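# Load four cartons onto cart and park it in bay

## Task

Move all four cartons from the desk onto the utility cart, none overhanging the edges of the cart's trays, then get the cart into the yellow-taped bay so each of its four wheels sits fully within the tape rather than on it. Finish with the gripper released and the robot backed away, so nothing depends on the robot holding it. The robot must stay upright and not end up leaning.

## Robot and tools

ROBOT. A Hello Robot Stretch 4 with one arm: an omni-wheel base, a lift that slides up a mast, a telescoping arm that reaches straight ahead, a wrist with yaw, pitch and roll, and a two-finger gripper whose steel fingers flex. It stands about 1.6 m tall; the base rim lies within 0.23 m of the base origin.

FRAMES. Base frame: origin on the floor below the base centre, x ahead, y to the left, z up. hand_pose (link pinch, a point between the open fingertips) is reported in this frame and may be slightly off; with all wrist joints at 0 its axes line up with the base frame. The odometry frame is wherever the base frame was when the scene began. base_odometry heading runs -3.142 to 3.142, positive to the left, and counts wheel turns, so slip looks like travel.

execute_actions(actions, cameras). actions is a list holding one action or none (empty = just report state and images). An action contains "base", "joints" or both, plus optional "pace" and "contact_limits"; or it contains only {"end_of_arm": "enable_torque"}, which re-powers any wrist or gripper motor that shut off. Motions in one action begin together and may finish at different times.
- base: exactly one relative move from where the base last measured itself: {"translate_m": d} straight, forward positive, -2 to 2 m; {"strafe_m": d} sideways, left positive, -2 to 2 m; {"rotate_rad": d} turn in place, counter-clockwise (left) positive, -3.2 to 3.2 rad.
- joints: an object keyed by joint name, each value an absolute target (not an offset): lift_m 0 to 1.2 m; arm_m 0 to 0.55 m extension; wrist_yaw_rad -1.134 to 4.276 (0 ahead, positive left, 3.14 stowed back, above 3.4 the arm may block it); wrist_pitch_rad -1.117 to 4.259 (0 level, 1.57 pointing down); wrist_roll_rad -1.117 to 4.259 (0 = fingers level, positive turns clockwise as seen from behind); gripper_m -0.038 to 0.141 m fingertip gap (negative = fingers pressing together). Out-of-range joint targets are clipped to the limit and reported; any other bad value or unknown key rejects the call with no motion. Omitted joints or base may still be driving toward an earlier target.
- pace: "slow", "default", "fast", "max"; base speeds 0.1/0.3/0.4/0.6 m/s and 1/2/3/4 rad/s, further limited when the lift is above 0.2 m (to 0.3 m/s and 1 rad/s at 1.2 m).
- contact_limits: only {"arm_m": v}, v from 0 (gentlest) to 0.75 (firmest), default 0.5.
- cameras: list from head_camera, head_left_camera, head_right_camera, wrist_camera, or "all"; omitted/null = all, [] = none. One action runs at most 15 s. Sample: {"base": {"translate_m": 0.3}, "joints": {"gripper_m": 0.05}, "pace": "fast"}.

wait(seconds 0-10): commands nothing, returns the same report. zoom_image(camera, region [x0,y0,x1,y1] pixels, top-left origin, max 504x504): enlarges part of that camera's latest full image. read_manual(section "licences"): licence text only. finished_scene(scene): ends the scene irreversibly and says whether the task succeeded; the goal must already hold and keep holding. If any result reports a stop, later calls in that same reply are skipped.

CAMERAS. head_camera (420x560) on the mast top looks forward and down; turn the base to aim it. head_left_camera and head_right_camera (420x672 fisheyes) look down more steeply and show the base and arm. wrist_camera (616x392) sits behind the fingers looking along them, fingertips near the image bottom.

RESULTS. joint_positions give current values (done tolerances: lift and arm ±0.004, yaw and roll ±0.02, pitch ±0.05, gripper ±0.004). base_status and joint_status: "done" (for the base, wheels turned the commanded amount even if slipping); "off_target" (stopped short, maybe still pushing); "contact_stop_at_<key>" (hit something; that lift, arm or wheels go slack, a slack lift can sink under load, slack wheels can roll); "limit_stop_at_<name>", including _tilt (lean beyond 6 degrees: lift, arm, wheels go slack and ignore commands until level) and _own_body (self-collision; move away from the body); "time_out"; "torque_fault" (a wrist or gripper motor overloaded and went limp; send enable_torque). After a stop the old target is dropped. on_its_own lists things not commanded this call; its "held at" is a target, not a position. lidar_m: 12 distances in metres from the base origin, 30-degree sectors counter-clockwise starting straight ahead (4th left, 7th behind, 10th right); "-" means nothing seen or closer than 0.25 m; it spans about 0.15 m up to robot height, misses glass, thin legs and much behind. wrist_depth_mm: 7x7 grid, top-left first, 100-2000 mm, "-" unknown; the robot's body appears. turned_by_wheels vs turned_by_imu differing by over ~0.1 rad means a collision or slip; heading error is roughly their difference. base_tilt in degrees (forward, right positive), with a fixed offset up to ~1.5. motor_effort: percent of maximum, positive toward larger joint values, bracket = peak during the last action, noisy with per-motor bias; for wheel_0/1/2 positive turns the base right. A held load pushes wrist_pitch_rad effort away from 0.

GRIPPING. Command gripper_m below the object's width; lower squeezes harder and pulls the object toward the wrist by up to a third of the shortfall. Neither position nor "done" proves a hold; a firm squeeze at gripper_m ≥ 0 shows as a gripper effort change. Fingertips pressed on a surface can jam; raise the lift.

CAUTIONS. At start, unfold with lift_m 0.4 and wrist_yaw_rad 0 together. Self-collision is likely with pitch below -0.2 and roll below -0.4 or above 4. Over 1 kg held with arm_m above 0.2 can tip the robot when driving or turning, worse at fast paces; steady pushes or pulls, a high gripper or high contact limits also risk tipping. A level gripper holding over about 2 kg faults the wrist. A changed base_tilt may mean a wheel is on something. Loose objects may occasionally get nudged. Avoid dropping, slamming, hard hits and strong pushes; the robot keeps acting on its last command while you think.

Each tool is called after ">>>" as name(argument=value, ...) on one line, values as JSON.

## Session

>>> execute_actions(actions=[])

Scene clock: 0.00 s.
base_odometry: x=+0.000 y=+0.000 heading=+0.000 (m, m, rad; odometry frame)
turned_by_wheels: +0.000 (rad since the last result)
turned_by_imu: +0.000 (rad since the last result)
base_tilt: forward=-0.3 right=-0.1 (deg)
lidar_m: 0.70 0.70 1.74 1.60 1.65 1.96 1.03 1.03 2.39 1.74 1.34 0.80
base_status: not commanded
joint_positions: lift_m=+0.213 arm_m=-0.003 wrist_yaw_rad=+3.194 wrist_pitch_rad=-0.012 wrist_roll_rad=-0.011 gripper_m=+0.057
joint_status: not commanded
motor_effort: lift_m=+18 arm_m=+0 wrist_yaw_rad=+2 wrist_pitch_rad=-6 wrist_roll_rad=-1 gripper_m=-4 wheel_0=+0 wheel_1=+1 wheel_2=-1 (%)
hand_pose: x=-0.1244 y=+0.0723 z=+0.3948 quat_wxyz=(-0.026, +0.006, -0.005, +1.000) (m; base frame)
wrist_depth_mm: - - 136 - - - - / - - 137 - - - 1921 / - 112 138 - - - 1983 / 144 141 197 - - - - / 218 1366 1255 - - - 1921 / 219 1281 201 1366 194 1430 1366 / 217 891 991 107 1008 946 991
pictures: head_camera, head_left_camera, head_right_camera, wrist_camera
Images, in order (width x height): head_camera 420x560, head_left_camera 420x672, head_right_camera 420x672, wrist_camera 616x392.

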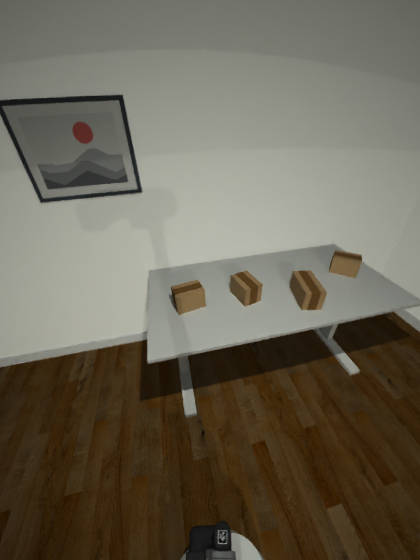

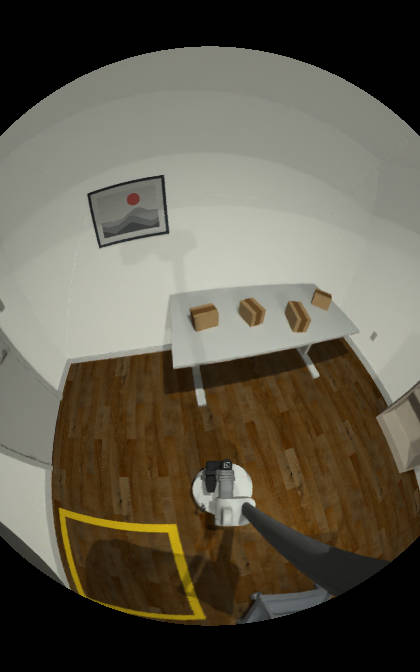

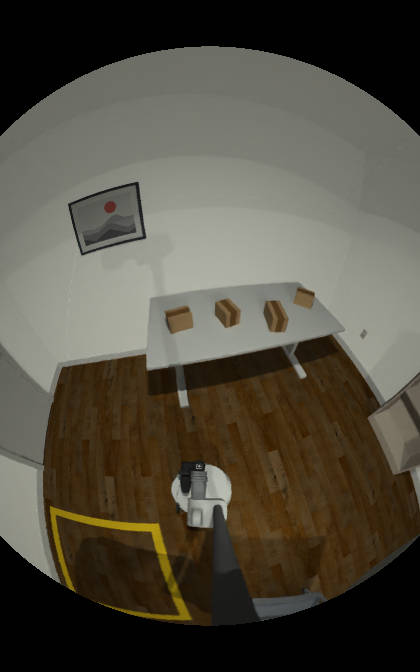

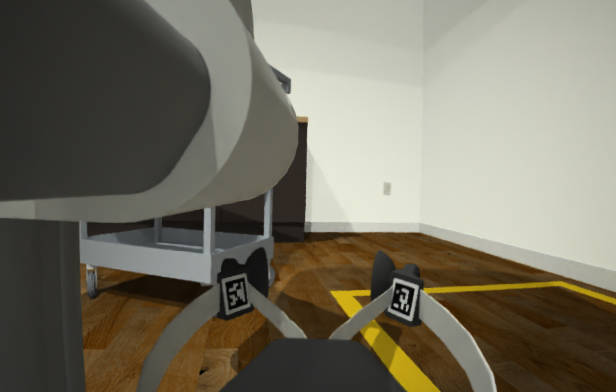

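>>> execute_actions(actions=[{"base": {"rotate_rad": 2.6}, "pace": "fast"}])

Scene clock: 10.53 s.
base_odometry: x=+0.000 y=+0.000 heading=+2.600 (m, m, rad; odometry frame)
turned_by_wheels: +2.600 (rad since the last result)
turned_by_imu: +2.675 (rad since the last result)
base_tilt: forward=-0.2 right=+0.0 (deg)
lidar_m: 1.95 1.04 1.07 2.40 1.77 1.38 0.80 0.69 0.70 1.73 1.62 1.63
base_status: done
joint_positions: lift_m=+0.213 arm_m=-0.003 wrist_yaw_rad=+3.194 wrist_pitch_rad=-0.012 wrist_roll_rad=-0.011 gripper_m=+0.057
joint_status: not commanded
motor_effort: lift_m=+18(18) arm_m=-1(0) wrist_yaw_rad=+2(2) wrist_pitch_rad=-6(6) wrist_roll_rad=-2(1) gripper_m=-3(4) wheel_0=-1(9) wheel_1=+1(6) wheel_2=+0(14) (%)
hand_pose: x=-0.1243 y=+0.0723 z=+0.3948 quat_wxyz=(-0.026, +0.006, -0.005, +1.000) (m; base frame)
wrist_depth_mm: - - 137 - - - 1863 / - - 136 1205 - - 1863 / - 112 138 1537 - - 1863 / 144 141 197 - - - 1921 / 219 1576 1756 - - - 1863 / 219 1336 202 1397 195 1366 1397 / 219 904 976 107 991 931 1008
pictures: head_camera, head_left_camera, head_right_camera, wrist_camera
Images, in order (width x height): head_camera 420x560, head_left_camera 420x672, head_right_camera 420x672, wrist_camera 616x392.

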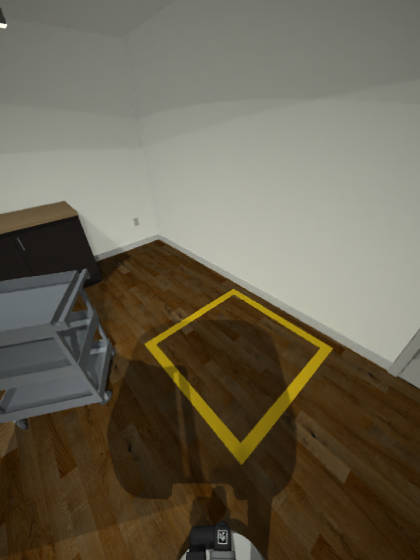

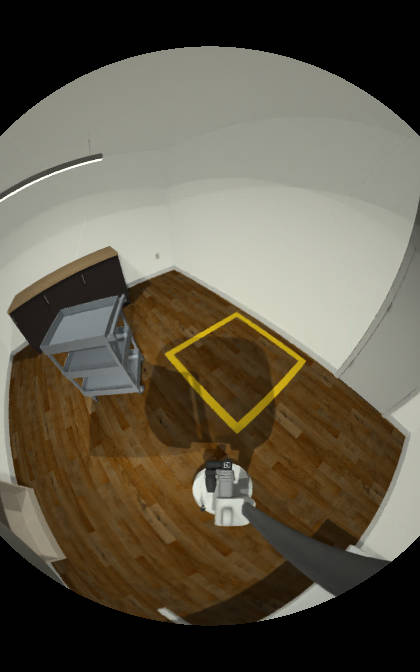

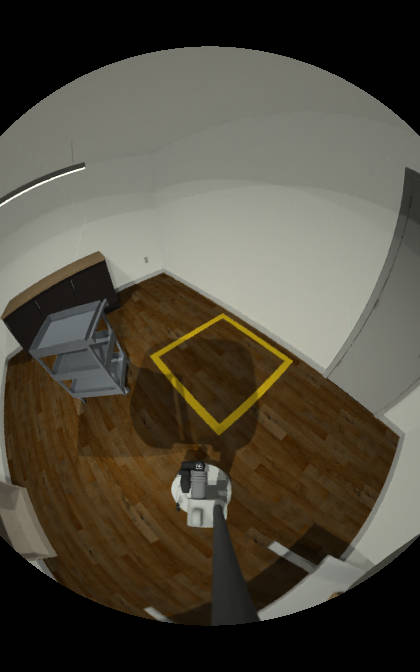

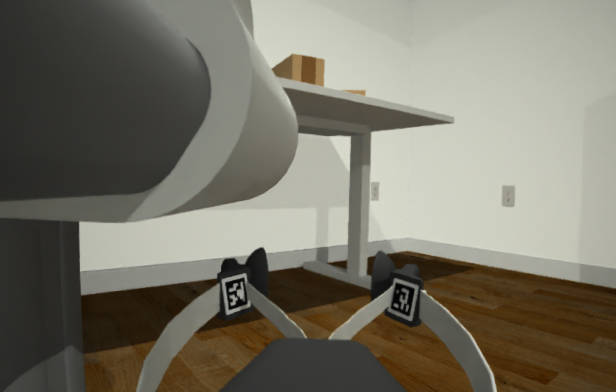

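>>> execute_actions(actions=[{"base": {"rotate_rad": 0.75}, "pace": "fast"}], cameras=["head_camera", "head_left_camera"])

Scene clock: 19.30 s.
base_odometry: x=+0.000 y=+0.000 heading=-2.933 (m, m, rad; odometry frame)
turned_by_wheels: +0.750 (rad since the last result)
turned_by_imu: +0.773 (rad since the last result)
base_tilt: forward=-0.3 right=-0.1 (deg)
lidar_m: 1.02 1.29 1.82 1.75 0.98 0.70 0.71 1.55 1.67 1.61 1.71 2.39
base_status: done
joint_positions: lift_m=+0.213 arm_m=-0.003 wrist_yaw_rad=+3.194 wrist_pitch_rad=-0.012 wrist_roll_rad=-0.011 gripper_m=+0.057
joint_status: not commanded
motor_effort: lift_m=+18(18) arm_m=+0(1) wrist_yaw_rad=+2(2) wrist_pitch_rad=-6(6) wrist_roll_rad=-1(2) gripper_m=-3(5) wheel_0=-1(7) wheel_1=+1(6) wheel_2=+0(12) (%)
hand_pose: x=-0.1243 y=+0.0723 z=+0.3948 quat_wxyz=(-0.026, +0.006, -0.005, +1.000) (m; base frame)
wrist_depth_mm: - - 137 1618 1576 1537 1537 / - - 136 878 960 917 878 / - 112 138 1182 1576 1537 1537 / 144 140 197 1576 1576 1576 1499 / 219 1756 1756 1661 1618 1576 1537 / 220 1308 200 1281 195 1397 1397 / 218 878 976 107 1008 917 976
pictures: head_camera, head_left_camera
Images, in order (width x height): head_camera 420x560, head_left_camera 420x672.

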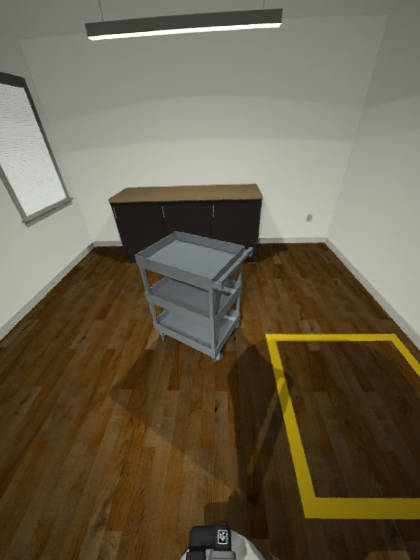

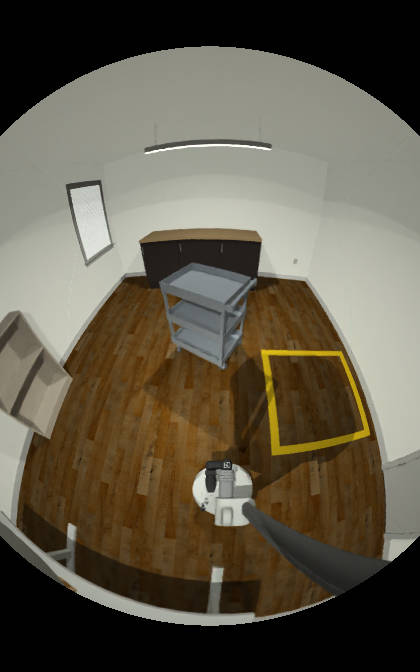

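>>> zoom_image(camera="head_camera", region=[110, 210, 290, 380])

Region (110, 210, 290, 380) of head_camera's 420x560 image, scaled by 2.800, with more detail than that image has.

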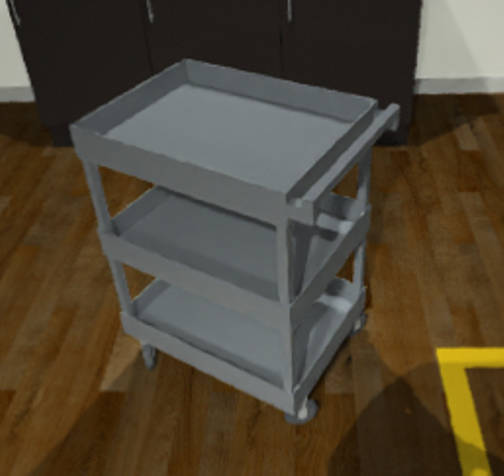

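>>> execute_actions(actions=[{"base": {"rotate_rad": 3.05}, "joints": {"lift_m": 1.0, "wrist_yaw_rad": 0, "wrist_pitch_rad": 1.57, "wrist_roll_rad": 0, "gripper_m": 0.141}, "pace": "fast"}])

Scene clock: 78.17 s.
base_odometry: x=+0.000 y=+0.000 heading=+0.116 (m, m, rad; odometry frame)
turned_by_wheels: +3.049 (rad since the last result)
turned_by_imu: +3.137 (rad since the last result)
base_tilt: forward=-0.1 right=+0.1 (deg)
lidar_m: 0.68 1.49 1.69 1.60 1.72 2.29 1.05 1.23 1.86 1.76 1.02 0.73
base_status: done
joint_positions: lift_m=+1.000 arm_m=-0.003 wrist_yaw_rad=+0.000 wrist_pitch_rad=+1.570 wrist_roll_rad=+0.000 gripper_m=+0.141
joint_status: all done
motor_effort: lift_m=+21(22) arm_m=-1(1) wrist_yaw_rad=+1(6) wrist_pitch_rad=+0(4) wrist_roll_rad=+0(1) gripper_m=-1(5) wheel_0=-2(13) wheel_1=-2(9) wheel_2=-3(14) (%)
hand_pose: x=+0.1685 y=-0.0874 z=+0.8894 quat_wxyz=(+0.707, +0.000, +0.707, +0.000) (m; base frame)
wrist_depth_mm: 1138 1118 1118 1118 1098 1078 1078 / 1160 1138 1138 1118 1118 1098 1078 / 1182 1118 1138 1118 1098 1118 1118 / 1138 1160 1138 931 1160 1118 1118 / 1160 1138 931 917 1138 1118 1138 / 1160 1182 931 917 1138 211 1160 / 1205 1205 1182 107 1160 1138 1118
pictures: head_camera, head_left_camera, head_right_camera, wrist_camera
Images, in order (width x height): head_camera 420x560, head_left_camera 420x672, head_right_camera 420x672, wrist_camera 616x392.

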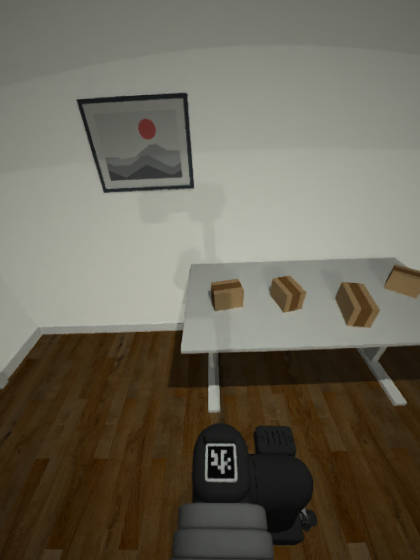

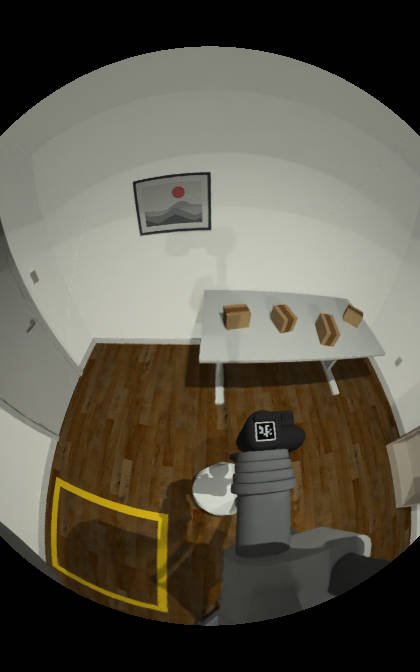

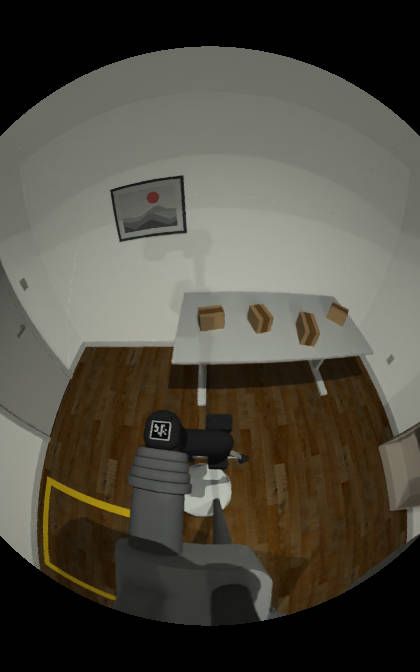

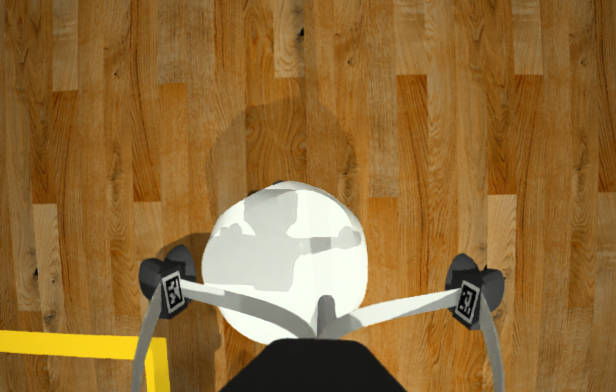

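>>> execute_actions(actions=[{"base": {"translate_m": 0.4}, "joints": {"lift_m": 1.08, "arm_m": 0.35}, "pace": "fast"}])

Scene clock: 94.83 s.
base_odometry: x=+0.397 y=+0.047 heading=+0.116 (m, m, rad; odometry frame)
turned_by_wheels: +0.000 (rad since the last result)
turned_by_imu: +0.001 (rad since the last result)
base_tilt: forward=-0.2 right=+0.0 (deg)
lidar_m: 0.29 0.28 1.48 1.63 1.72 2.31 1.47 1.71 1.84 1.79 0.43 0.33
base_status: done
joint_positions: lift_m=+1.080 arm_m=+0.349 wrist_yaw_rad=+0.000 wrist_pitch_rad=+1.570 wrist_roll_rad=+0.000 gripper_m=+0.141
joint_status: all done
motor_effort: lift_m=+21(22) arm_m=+4(8) wrist_yaw_rad=+0(2) wrist_pitch_rad=+1(1) wrist_roll_rad=-1(0) gripper_m=-2(1) wheel_0=+2(10) wheel_1=+2(8) wheel_2=-2(14) (%)
hand_pose: x=+0.5204 y=-0.0874 z=+0.9694 quat_wxyz=(+0.707, +0.000, +0.707, +0.000) (m; base frame)
wrist_depth_mm: 1229 473 469 462 466 466 455 / 1229 480 357 353 466 462 368 / 1255 488 357 355 466 466 394 / 1281 488 480 477 473 469 433 / 1255 492 488 484 484 473 469 / 1229 496 492 488 484 211 473 / 1281 1281 496 107 484 480 480
pictures: head_camera, head_left_camera, head_right_camera, wrist_camera
Images, in order (width x height): head_camera 420x560, head_left_camera 420x672, head_right_camera 420x672, wrist_camera 616x392.

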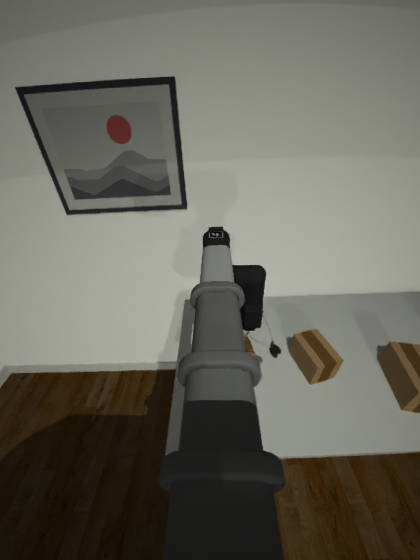

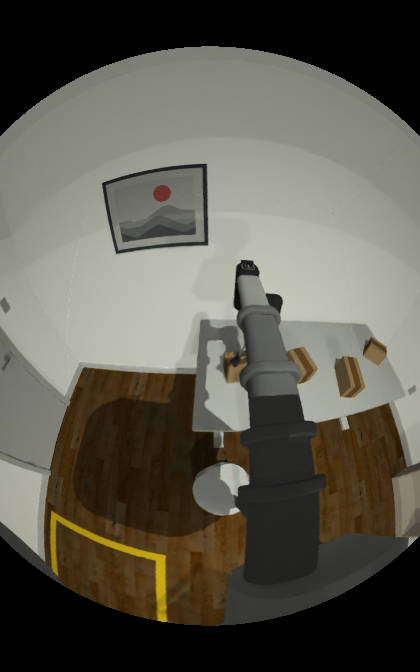

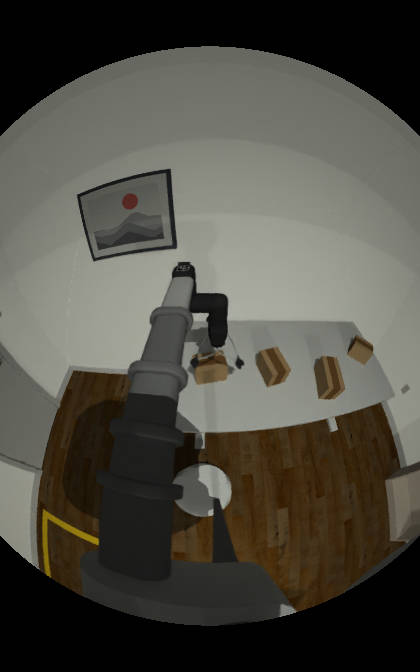

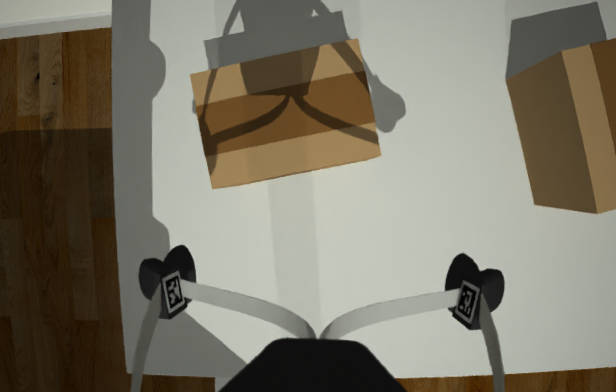

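>>> execute_actions(actions=[{"base": {"strafe_m": 0.02}, "joints": {"arm_m": 0.46, "wrist_roll_rad": 1.36, "lift_m": 1.0}}], cameras=["wrist_camera", "head_left_camera"])

Scene clock: 123.67 s.
base_odometry: x=+0.395 y=+0.066 heading=+0.116 (m, m, rad; odometry frame)
turned_by_wheels: +0.000 (rad since the last result)
turned_by_imu: +0.001 (rad since the last result)
base_tilt: forward=-0.2 right=+0.0 (deg)
lidar_m: 0.30 0.31 1.47 1.61 1.68 2.27 1.46 1.70 1.85 1.33 0.44 0.33
base_status: done
joint_positions: lift_m=+1.000 arm_m=+0.459 wrist_yaw_rad=+0.000 wrist_pitch_rad=+1.570 wrist_roll_rad=+1.360 gripper_m=+0.141
joint_status: all done
motor_effort: lift_m=+14(21) arm_m=+5(4) wrist_yaw_rad=+1(1) wrist_pitch_rad=+0(1) wrist_roll_rad=+0(4) gripper_m=-1(1) wheel_0=+0(9) wheel_1=+1(10) wheel_2=+0(2) (%)
hand_pose: x=+0.6303 y=-0.0874 z=+0.8901 quat_wxyz=(+0.550, +0.445, +0.550, -0.444) (m; base frame)
wrist_depth_mm: 394 397 392 389 389 384 384 / 402 397 397 394 392 389 384 / 402 404 399 399 394 394 394 / 399 402 399 281 397 394 392 / 404 407 283 281 399 399 394 / 410 407 285 282 282 211 399 / 415 407 410 107 402 402 399
pictures: head_left_camera, wrist_camera
Images, in order (width x height): head_left_camera 420x672, wrist_camera 616x392.

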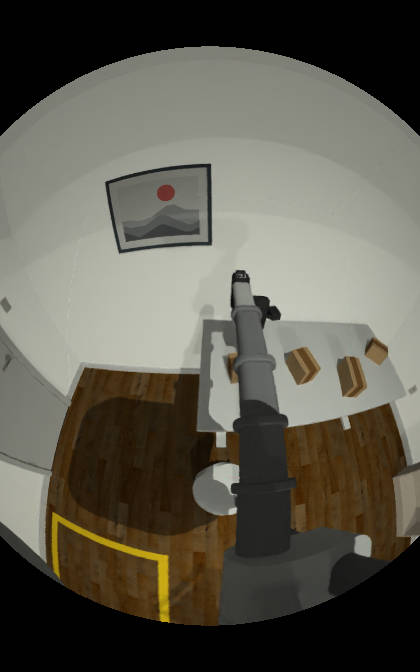

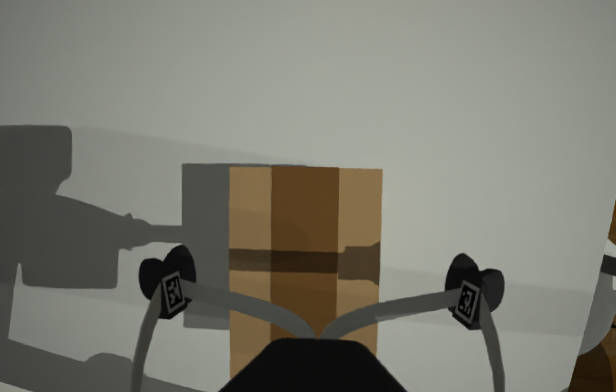

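>>> execute_actions(actions=[{"joints": {"lift_m": 0.885}}], cameras=["wrist_camera", "head_right_camera"])

Scene clock: 132.30 s.
base_odometry: x=+0.395 y=+0.066 heading=+0.116 (m, m, rad; odometry frame)
turned_by_wheels: +0.000 (rad since the last result)
turned_by_imu: +0.001 (rad since the last result)
base_tilt: forward=+0.0 right=+0.1 (deg)
lidar_m: 0.29 0.32 1.49 1.61 1.69 2.29 1.46 1.70 1.85 1.38 0.45 0.32
base_status: not commanded
joint_positions: lift_m=+0.886 arm_m=+0.459 wrist_yaw_rad=+0.000 wrist_pitch_rad=+1.567 wrist_roll_rad=+1.360 gripper_m=+0.141
joint_status: all done
motor_effort: lift_m=+4(13) arm_m=+4(5) wrist_yaw_rad=+0(1) wrist_pitch_rad=+8(10) wrist_roll_rad=+0(0) gripper_m=-1(1) wheel_0=+0(0) wheel_1=+1(1) wheel_2=+0(0) (%)
hand_pose: x=+0.6312 y=-0.0874 z=+0.7758 quat_wxyz=(+0.551, +0.445, +0.549, -0.444) (m; base frame)
wrist_depth_mm: 290 287 287 285 283 281 278 / 293 290 289 287 283 281 281 / 294 293 291 286 285 285 282 / 298 294 171 170 169 286 282 / 296 296 173 171 170 286 285 / 301 297 173 172 171 211 287 / 300 298 174 107 172 289 289
pictures: head_right_camera, wrist_camera
Images, in order (width x height): head_right_camera 420x672, wrist_camera 616x392.

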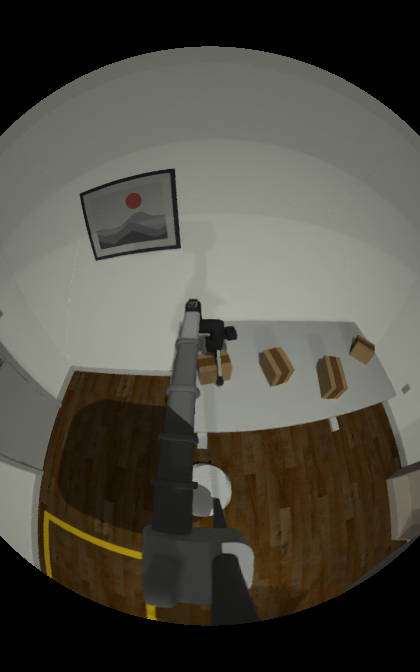

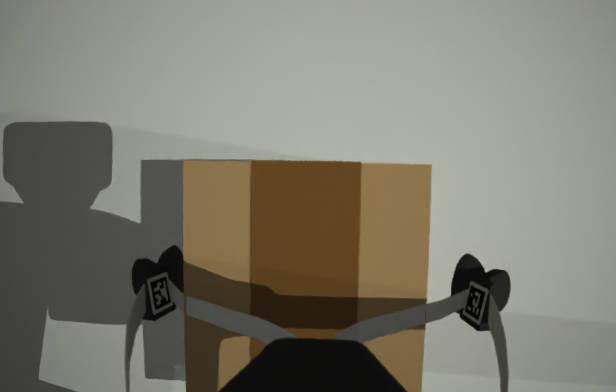

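>>> execute_actions(actions=[{"joints": {"gripper_m": 0.0}}], cameras=["wrist_camera", "head_right_camera"])

Scene clock: 140.37 s.
base_odometry: x=+0.395 y=+0.066 heading=+0.116 (m, m, rad; odometry frame)
turned_by_wheels: +0.000 (rad since the last result)
turned_by_imu: +0.002 (rad since the last result)
base_tilt: forward=-0.1 right=+0.1 (deg)
lidar_m: 0.30 0.33 1.47 1.60 1.68 2.29 1.46 1.68 1.85 1.34 0.45 0.31
base_status: not commanded
joint_positions: lift_m=+0.885 arm_m=+0.459 wrist_yaw_rad=+0.000 wrist_pitch_rad=+1.570 wrist_roll_rad=+1.360 gripper_m=+0.001
joint_status: all done
motor_effort: lift_m=+15(15) arm_m=+3(4) wrist_yaw_rad=+1(6) wrist_pitch_rad=+1(23) wrist_roll_rad=+0(0) gripper_m=-35(34) wheel_0=+0(0) wheel_1=+1(1) wheel_2=+0(0) (%)
hand_pose: x=+0.6307 y=-0.0874 z=+0.7749 quat_wxyz=(+0.550, +0.445, +0.550, -0.444) (m; base frame)
wrist_depth_mm: 281 277 274 276 276 273 272 / 282 281 279 277 277 276 274 / 283 281 281 281 277 276 277 / 285 283 146 144 143 277 278 / 287 286 147 145 145 281 278 / 289 171 148 147 145 163 281 / 290 289 149 107 147 285 -
pictures: head_right_camera, wrist_camera
Images, in order (width x height): head_right_camera 420x672, wrist_camera 616x392.

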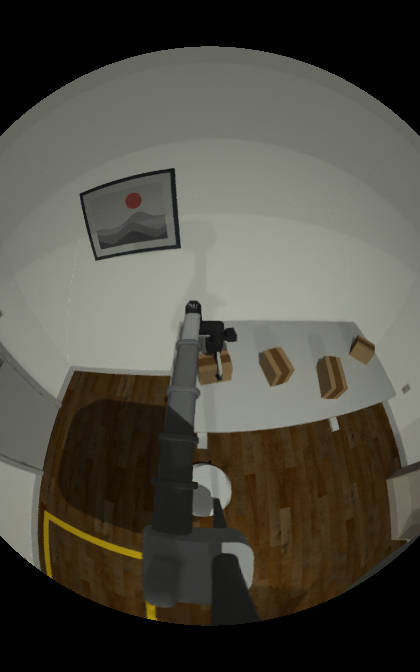

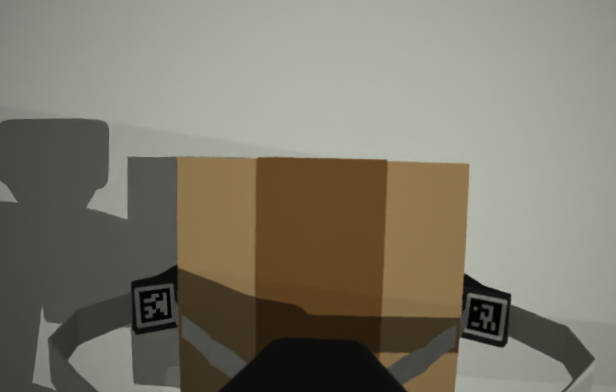

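>>> execute_actions(actions=[{"joints": {"lift_m": 1.0, "arm_m": 0.05}, "pace": "fast"}], cameras=["wrist_camera", "head_right_camera"])

Scene clock: 198.67 s.
base_odometry: x=+0.395 y=+0.066 heading=+0.116 (m, m, rad; odometry frame)
turned_by_wheels: +0.000 (rad since the last result)
turned_by_imu: +0.002 (rad since the last result)
base_tilt: forward=-0.1 right=+0.1 (deg)
lidar_m: 0.25 0.31 1.50 1.59 1.71 2.30 1.47 1.72 1.85 1.31 0.43 0.34
base_status: not commanded
joint_positions: lift_m=+1.000 arm_m=+0.051 wrist_yaw_rad=+0.000 wrist_pitch_rad=+1.570 wrist_roll_rad=+1.360 gripper_m=+0.001
joint_status: all done
motor_effort: lift_m=+23(23) arm_m=-5(7) wrist_yaw_rad=+3(0) wrist_pitch_rad=+0(3) wrist_roll_rad=-1(1) gripper_m=-33(35) wheel_0=+0(0) wheel_1=+1(1) wheel_2=+0(0) (%)
hand_pose: x=+0.2220 y=-0.0874 z=+0.8893 quat_wxyz=(+0.550, +0.445, +0.550, -0.444) (m; base frame)
wrist_depth_mm: 399 394 394 1118 1118 1118 1098 / 399 397 397 1098 1098 1098 1098 / 399 397 397 1098 1138 1118 1118 / 399 402 146 144 143 1118 1138 / 404 407 147 145 144 615 1098 / 410 170 148 146 145 163 1118 / 415 407 148 107 146 1160 -
pictures: head_right_camera, wrist_camera
Images, in order (width x height): head_right_camera 420x672, wrist_camera 616x392.

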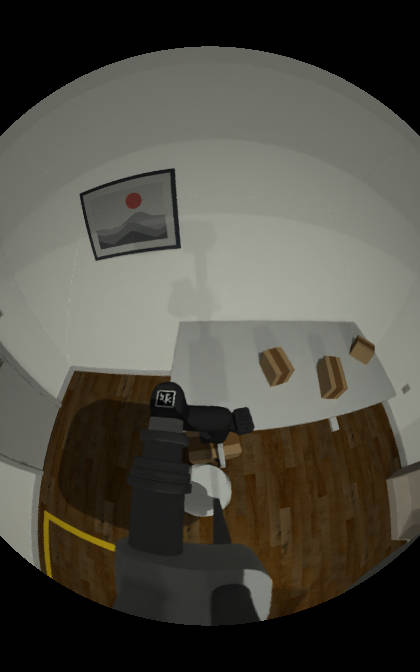

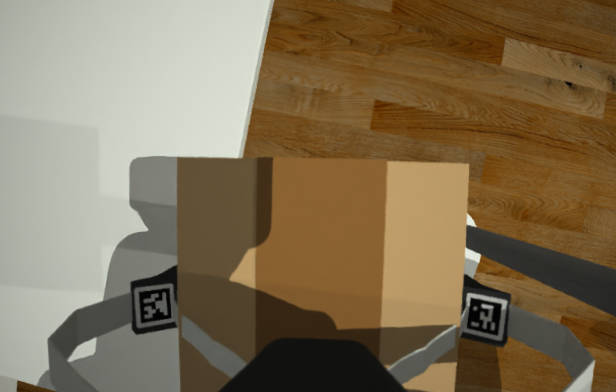

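>>> execute_actions(actions=[{"base": {"rotate_rad": -2.806}, "pace": "fast"}], cameras=["head_camera", "head_left_camera"])

Scene clock: 209.10 s.
base_odometry: x=+0.395 y=+0.066 heading=-2.689 (m, m, rad; odometry frame)
turned_by_wheels: -2.805 (rad since the last result)
turned_by_imu: -2.882 (rad since the last result)
base_tilt: forward=-0.1 right=+0.1 (deg)
lidar_m: 1.43 2.08 1.80 0.62 0.38 0.32 0.32 1.26 1.60 1.60 1.90 1.42
base_status: done
joint_positions: lift_m=+1.000 arm_m=+0.051 wrist_yaw_rad=+0.000 wrist_pitch_rad=+1.570 wrist_roll_rad=+1.360 gripper_m=+0.001
joint_status: not commanded
motor_effort: lift_m=+23(23) arm_m=-5(5) wrist_yaw_rad=+1(2) wrist_pitch_rad=+1(2) wrist_roll_rad=+0(1) gripper_m=-33(34) wheel_0=+4(9) wheel_1=+2(12) wheel_2=+4(9) (%)
hand_pose: x=+0.2221 y=-0.0874 z=+0.8893 quat_wxyz=(+0.550, +0.445, +0.550, -0.444) (m; base frame)
wrist_depth_mm: 1138 1138 1118 1118 1098 1098 1098 / 1138 1138 1138 1118 1118 1098 1098 / 1138 1160 1118 1118 1138 1098 1098 / 1138 1138 146 144 143 1118 1118 / 1160 1160 147 145 145 621 1118 / 1182 170 148 147 146 162 1138 / 1182 1182 149 107 146 1160 -
pictures: head_camera, head_left_camera
Images, in order (width x height): head_camera 420x560, head_left_camera 420x672.

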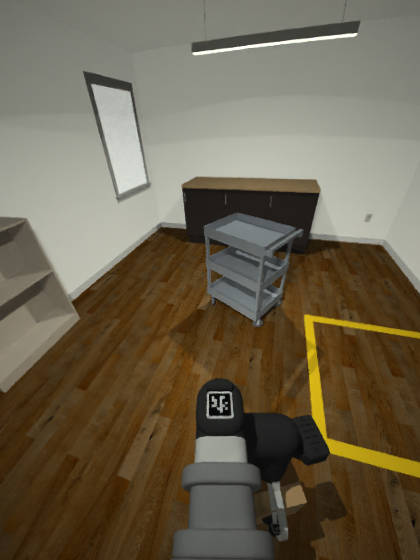

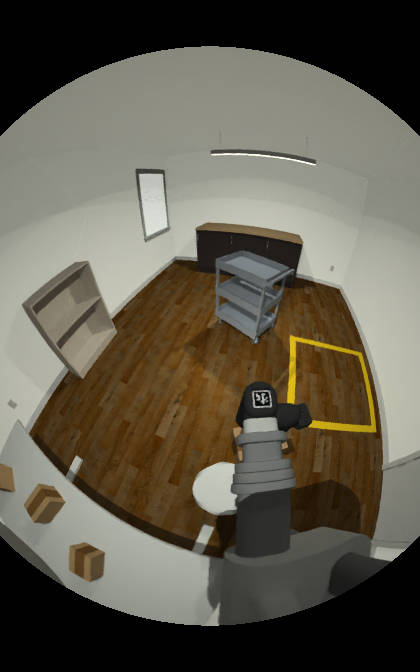

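>>> zoom_image(camera="head_camera", region=[190, 200, 310, 335])

Region (190, 200, 310, 335) of head_camera's 420x560 image, scaled by 3.733, with more detail than that image has.

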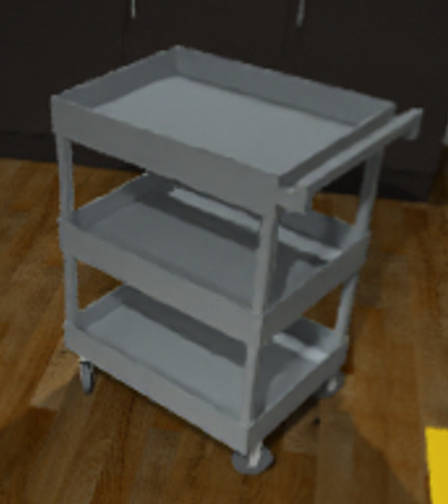

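>>> execute_actions(actions=[{"base": {"translate_m": 1.40}, "joints": {"lift_m": 1.1}, "pace": "fast"}], cameras=["head_camera", "head_right_camera"])

Scene clock: 258.30 s.
base_odometry: x=-0.864 y=-0.546 heading=-2.689 (m, m, rad; odometry frame)
turned_by_wheels: +0.000 (rad since the last result)
turned_by_imu: +0.000 (rad since the last result)
base_tilt: forward=-0.1 right=+0.1 (deg)
lidar_m: 0.25 1.99 1.72 1.41 1.62 1.68 1.67 2.29 1.99 0.28 0.25 0.25
base_status: done
joint_positions: lift_m=+1.100 arm_m=+0.051 wrist_yaw_rad=+0.000 wrist_pitch_rad=+1.570 wrist_roll_rad=+1.360 gripper_m=+0.001
joint_status: all done
motor_effort: lift_m=+23(25) arm_m=-4(5) wrist_yaw_rad=+1(2) wrist_pitch_rad=+1(2) wrist_roll_rad=-1(1) gripper_m=-34(34) wheel_0=+1(7) wheel_1=+3(4) wheel_2=-2(14) (%)
hand_pose: x=+0.2221 y=-0.0874 z=+0.9893 quat_wxyz=(+0.550, +0.445, +0.550, -0.444) (m; base frame)
wrist_depth_mm: 421 421 421 418 418 410 368 / 427 424 424 421 418 415 1205 / 430 427 421 421 421 1229 1229 / 430 430 146 144 143 1229 1205 / 433 433 147 145 144 627 1205 / 402 170 148 147 146 163 1229 / 368 1281 149 107 146 1255 1229
pictures: head_camera, head_right_camera
Images, in order (width x height): head_camera 420x560, head_right_camera 420x672.

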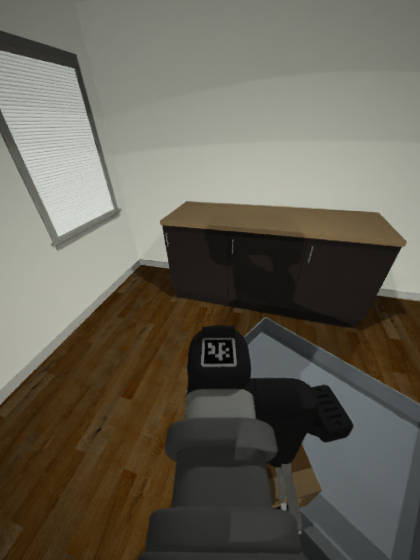

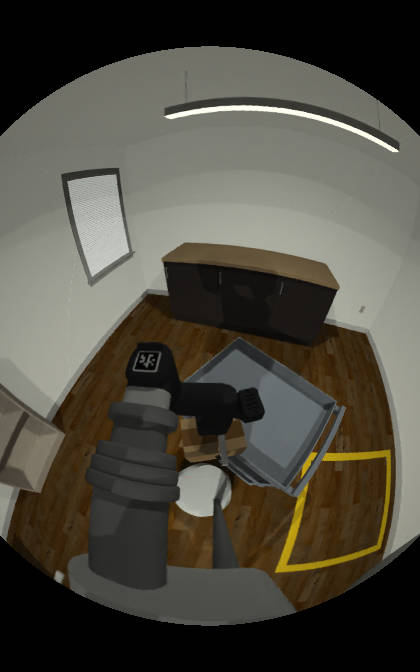

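>>> execute_actions(actions=[], cameras=["wrist_camera", "head_left_camera"])

Scene clock: 278.17 s.
base_odometry: x=-0.864 y=-0.546 heading=-2.689 (m, m, rad; odometry frame)
turned_by_wheels: +0.000 (rad since the last result)
turned_by_imu: +0.001 (rad since the last result)
base_tilt: forward=-0.1 right=+0.0 (deg)
lidar_m: 0.27 2.00 1.72 1.41 1.62 1.66 1.69 2.30 2.00 0.27 0.25 0.25
base_status: done
joint_positions: lift_m=+1.100 arm_m=+0.051 wrist_yaw_rad=+0.000 wrist_pitch_rad=+1.570 wrist_roll_rad=+1.360 gripper_m=+0.001
joint_status: all done
motor_effort: lift_m=+23(25) arm_m=-5(5) wrist_yaw_rad=+1(2) wrist_pitch_rad=+1(2) wrist_roll_rad=-1(1) gripper_m=-33(34) wheel_0=+1(7) wheel_1=+3(4) wheel_2=-2(14) (%)
hand_pose: x=+0.2220 y=-0.0874 z=+0.9893 quat_wxyz=(+0.550, +0.445, +0.550, -0.444) (m; base frame)
wrist_depth_mm: 424 424 421 415 421 415 366 / 427 424 421 418 413 418 1205 / 427 424 427 421 421 1229 1229 / 433 433 146 144 143 1229 1182 / 433 427 147 145 144 615 1229 / 402 171 148 146 146 163 1255 / 368 1255 149 107 147 1229 1229
pictures: head_left_camera, wrist_camera
Images, in order (width x height): head_left_camera 420x672, wrist_camera 616x392.

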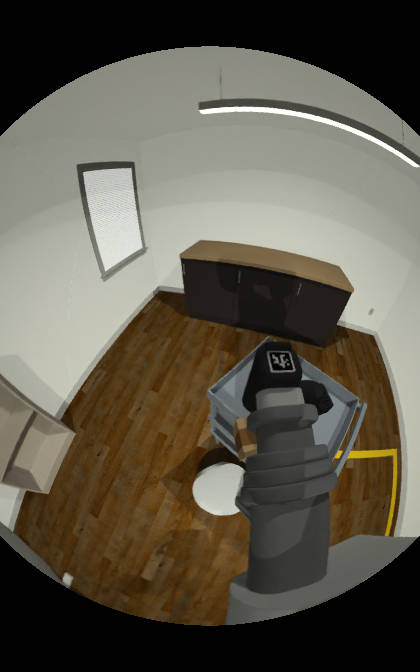

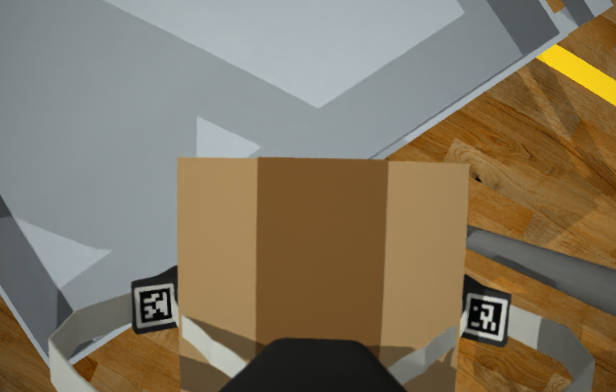

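>>> execute_actions(actions=[{"base": {"strafe_m": 0.08}}], cameras=[])

Scene clock: 332.73 s.
base_odometry: x=-0.829 y=-0.618 heading=-2.689 (m, m, rad; odometry frame)
turned_by_wheels: +0.000 (rad since the last result)
turned_by_imu: +0.001 (rad since the last result)
base_tilt: forward=-0.2 right=+0.2 (deg)
lidar_m: 0.36 1.89 1.65 1.34 1.58 1.65 1.67 2.36 2.07 0.34 0.28 0.29
base_status: done
joint_positions: lift_m=+1.100 arm_m=+0.051 wrist_yaw_rad=+0.000 wrist_pitch_rad=+1.570 wrist_roll_rad=+1.360 gripper_m=+0.001
joint_status: not commanded
motor_effort: lift_m=+23(23) arm_m=-5(5) wrist_yaw_rad=+2(1) wrist_pitch_rad=+1(2) wrist_roll_rad=-1(1) gripper_m=-36(35) wheel_0=+0(9) wheel_1=-2(11) wheel_2=+0(1) (%)
hand_pose: x=+0.2220 y=-0.0874 z=+0.9893 quat_wxyz=(+0.550, +0.445, +0.550, -0.444) (m; base frame)
wrist_depth_mm: 421 421 421 415 418 904 1205 / 424 421 418 418 415 1229 1182 / 430 427 421 421 1229 1205 1205 / 424 427 146 144 143 1229 1229 / 399 433 147 145 144 615 1205 / 1281 170 148 147 145 163 1229 / 1281 1255 149 107 146 1229 1255
pictures: none
No camera images: the call's "cameras" was empty. Leave "cameras" out to get every camera's image.

>>> execute_actions(actions=[{"base": {"rotate_rad": -0.771}, "joints": {"wrist_roll_rad": 1.57}}], cameras=["wrist_camera", "head_right_camera"])

Scene clock: 340.20 s.
base_odometry: x=-0.829 y=-0.618 heading=+2.824 (m, m, rad; odometry frame)
turned_by_wheels: -0.770 (rad since the last result)
turned_by_imu: -0.790 (rad since the last result)
base_tilt: forward=-0.2 right=+0.1 (deg)
lidar_m: 0.25 0.30 0.41 1.72 1.37 1.42 1.71 1.62 1.71 2.15 0.45 0.31
base_status: done
joint_positions: lift_m=+1.100 arm_m=+0.051 wrist_yaw_rad=+0.000 wrist_pitch_rad=+1.570 wrist_roll_rad=+1.570 gripper_m=+0.001
joint_status: all done
motor_effort: lift_m=+23(23) arm_m=-5(4) wrist_yaw_rad=+1(1) wrist_pitch_rad=+1(2) wrist_roll_rad=+0(2) gripper_m=-34(33) wheel_0=+3(7) wheel_1=+4(10) wheel_2=+6(9) (%)
hand_pose: x=+0.2220 y=-0.0874 z=+0.9893 quat_wxyz=(+0.501, +0.500, +0.500, -0.499) (m; base frame)
wrist_depth_mm: 1229 798 402 1205 1229 1205 1205 / 427 424 424 1229 1205 1182 1205 / 424 427 424 1229 1205 1205 1229 / 433 430 146 144 143 634 1229 / 433 433 147 145 145 1229 1229 / 436 170 148 147 146 163 1229 / 436 436 149 107 146 1229 1229
pictures: head_right_camera, wrist_camera
Images, in order (width x height): head_right_camera 420x672, wrist_camera 616x392.

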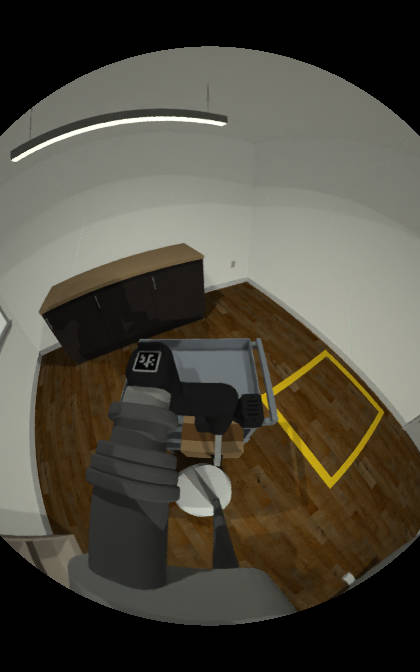

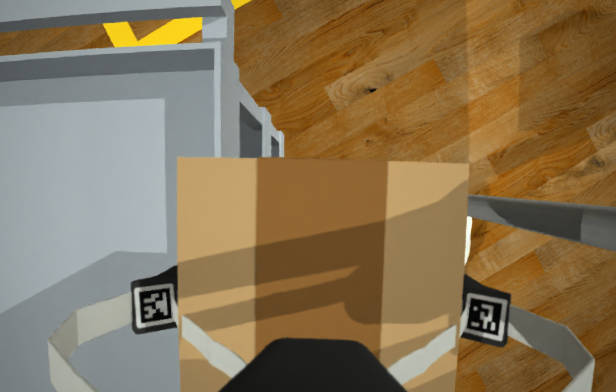

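>>> execute_actions(actions=[{"joints": {"arm_m": 0.45}, "pace": "fast"}], cameras=["wrist_camera", "head_right_camera"])

Scene clock: 360.40 s.
base_odometry: x=-0.829 y=-0.618 heading=+2.824 (m, m, rad; odometry frame)
turned_by_wheels: +0.000 (rad since the last result)
turned_by_imu: +0.002 (rad since the last result)
base_tilt: forward=-0.1 right=+0.1 (deg)
lidar_m: 0.29 0.30 0.41 1.71 1.37 1.41 1.70 1.63 1.72 2.16 0.44 0.30
base_status: not commanded
joint_positions: lift_m=+1.100 arm_m=+0.449 wrist_yaw_rad=+0.000 wrist_pitch_rad=+1.570 wrist_roll_rad=+1.570 gripper_m=+0.001
joint_status: all done
motor_effort: lift_m=+23(23) arm_m=+5(5) wrist_yaw_rad=+0(0) wrist_pitch_rad=+1(3) wrist_roll_rad=+0(0) gripper_m=-34(34) wheel_0=+3(3) wheel_1=+4(4) wheel_2=+6(6) (%)
hand_pose: x=+0.6204 y=-0.0874 z=+0.9893 quat_wxyz=(+0.501, +0.500, +0.500, -0.499) (m; base frame)
wrist_depth_mm: 1205 1255 368 778 788 788 402 / 1255 1229 421 418 418 415 413 / 1205 1229 424 421 424 415 415 / 1281 1255 146 144 144 418 418 / 1255 1229 147 145 144 421 418 / 1281 170 149 146 145 163 421 / 1255 1255 149 107 146 427 -
pictures: head_right_camera, wrist_camera
Images, in order (width x height): head_right_camera 420x672, wrist_camera 616x392.

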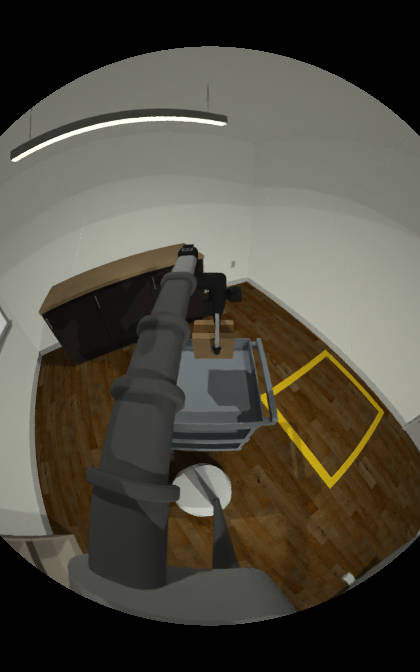

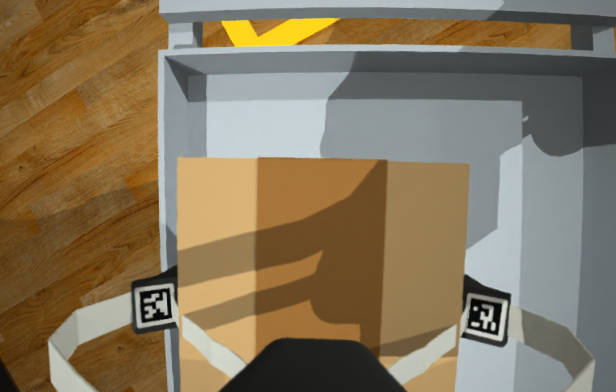

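>>> execute_actions(actions=[{"joints": {"lift_m": 0.955}}], cameras=["wrist_camera"])

Scene clock: 376.20 s.
base_odometry: x=-0.829 y=-0.618 heading=+2.824 (m, m, rad; odometry frame)
turned_by_wheels: +0.000 (rad since the last result)
turned_by_imu: +0.002 (rad since the last result)
base_tilt: forward=-0.3 right=+0.1 (deg)
lidar_m: 0.28 0.31 0.41 1.73 1.33 1.39 1.69 1.63 1.71 2.14 0.43 0.31
base_status: not commanded
joint_positions: lift_m=+0.955 arm_m=+0.449 wrist_yaw_rad=+0.000 wrist_pitch_rad=+1.570 wrist_roll_rad=+1.570 gripper_m=+0.001
joint_status: all done
motor_effort: lift_m=+16(22) arm_m=+4(5) wrist_yaw_rad=+0(1) wrist_pitch_rad=+1(1) wrist_roll_rad=+0(0) gripper_m=-35(35) wheel_0=+3(3) wheel_1=+4(4) wheel_2=+6(6) (%)
hand_pose: x=+0.6204 y=-0.0874 z=+0.8449 quat_wxyz=(+0.501, +0.500, +0.500, -0.499) (m; base frame)
wrist_depth_mm: 1078 264 272 272 272 270 270 / 1060 277 274 276 274 272 271 / 1118 276 278 276 274 273 272 / 1098 279 146 144 143 273 274 / 1098 281 147 145 144 277 276 / 1098 170 148 146 145 163 276 / 215 279 148 107 146 279 -
pictures: wrist_camera
Images, in order (width x height): wrist_camera 616x392.

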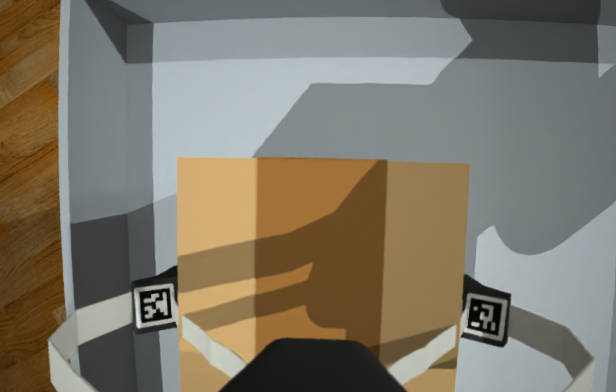

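>>> execute_actions(actions=[{"joints": {"gripper_m": 0.141}}], cameras=["wrist_camera"])

Scene clock: 383.37 s.
base_odometry: x=-0.829 y=-0.618 heading=+2.824 (m, m, rad; odometry frame)
turned_by_wheels: +0.000 (rad since the last result)
turned_by_imu: +0.001 (rad since the last result)
base_tilt: forward=-0.1 right=+0.1 (deg)
lidar_m: 0.29 0.30 0.42 1.71 1.33 1.39 1.72 1.61 1.71 2.15 0.43 0.31
base_status: not commanded
joint_positions: lift_m=+0.956 arm_m=+0.449 wrist_yaw_rad=-0.001 wrist_pitch_rad=+1.573 wrist_roll_rad=+1.569 gripper_m=+0.141
joint_status: all done
motor_effort: lift_m=+7(16) arm_m=+5(5) wrist_yaw_rad=+5(6) wrist_pitch_rad=-9(11) wrist_roll_rad=+1(1) gripper_m=-2(31) wheel_0=+2(3) wheel_1=+4(4) wheel_2=+4(6) (%)
hand_pose: x=+0.6193 y=-0.0874 z=+0.8456 quat_wxyz=(+0.499, +0.499, +0.501, -0.501) (m; base frame)
wrist_depth_mm: 1098 265 285 285 281 279 277 / 1098 287 287 285 286 282 279 / 1138 287 290 289 286 285 282 / 1118 287 171 170 169 283 285 / 1118 286 173 170 169 286 285 / 1160 247 172 171 170 211 286 / 1160 260 174 107 171 289 287
pictures: wrist_camera
Images, in order (width x height): wrist_camera 616x392.

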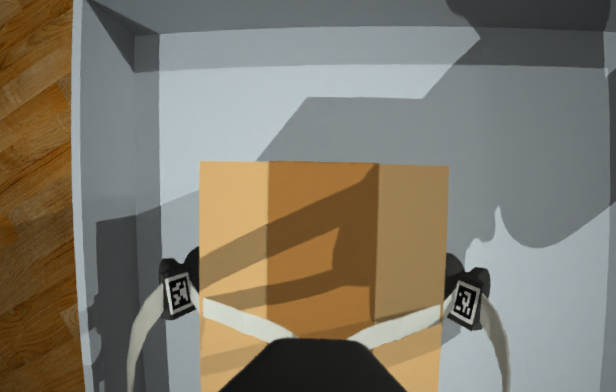

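>>> execute_actions(actions=[{"joints": {"lift_m": 1.09}, "pace": "fast"}], cameras=["wrist_camera"])

Scene clock: 391.13 s.
base_odometry: x=-0.829 y=-0.618 heading=+2.824 (m, m, rad; odometry frame)
turned_by_wheels: +0.000 (rad since the last result)
turned_by_imu: +0.001 (rad since the last result)
base_tilt: forward=-0.1 right=+0.1 (deg)
lidar_m: 0.29 0.32 0.42 1.73 1.37 1.41 1.70 1.62 1.71 2.13 0.43 0.31
base_status: not commanded
joint_positions: lift_m=+1.090 arm_m=+0.449 wrist_yaw_rad=+0.000 wrist_pitch_rad=+1.570 wrist_roll_rad=+1.570 gripper_m=+0.141
joint_status: all done
motor_effort: lift_m=+21(22) arm_m=+5(5) wrist_yaw_rad=+2(5) wrist_pitch_rad=+1(9) wrist_roll_rad=+0(1) gripper_m=+1(0) wheel_0=+2(3) wheel_1=+3(4) wheel_2=+4(4) (%)
hand_pose: x=+0.6204 y=-0.0874 z=+0.9794 quat_wxyz=(+0.501, +0.500, +0.500, -0.499) (m; base frame)
wrist_depth_mm: 1229 1205 377 1182 1205 1205 1182 / 1229 1205 410 410 407 404 407 / 1229 1255 410 410 410 410 404 / 1229 1255 415 294 410 410 407 / 1255 1255 418 297 413 415 413 / 1255 1281 397 298 297 211 415 / 1255 1255 421 107 415 418 413
pictures: wrist_camera
Images, in order (width x height): wrist_camera 616x392.

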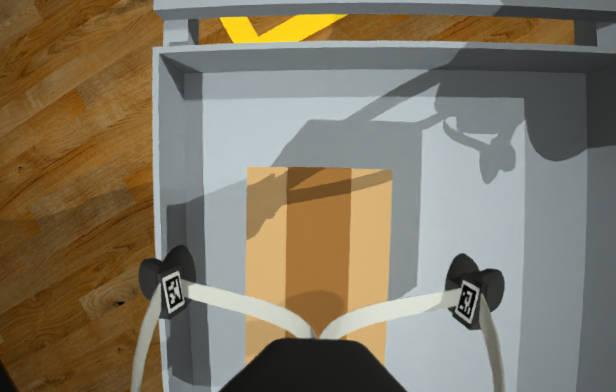

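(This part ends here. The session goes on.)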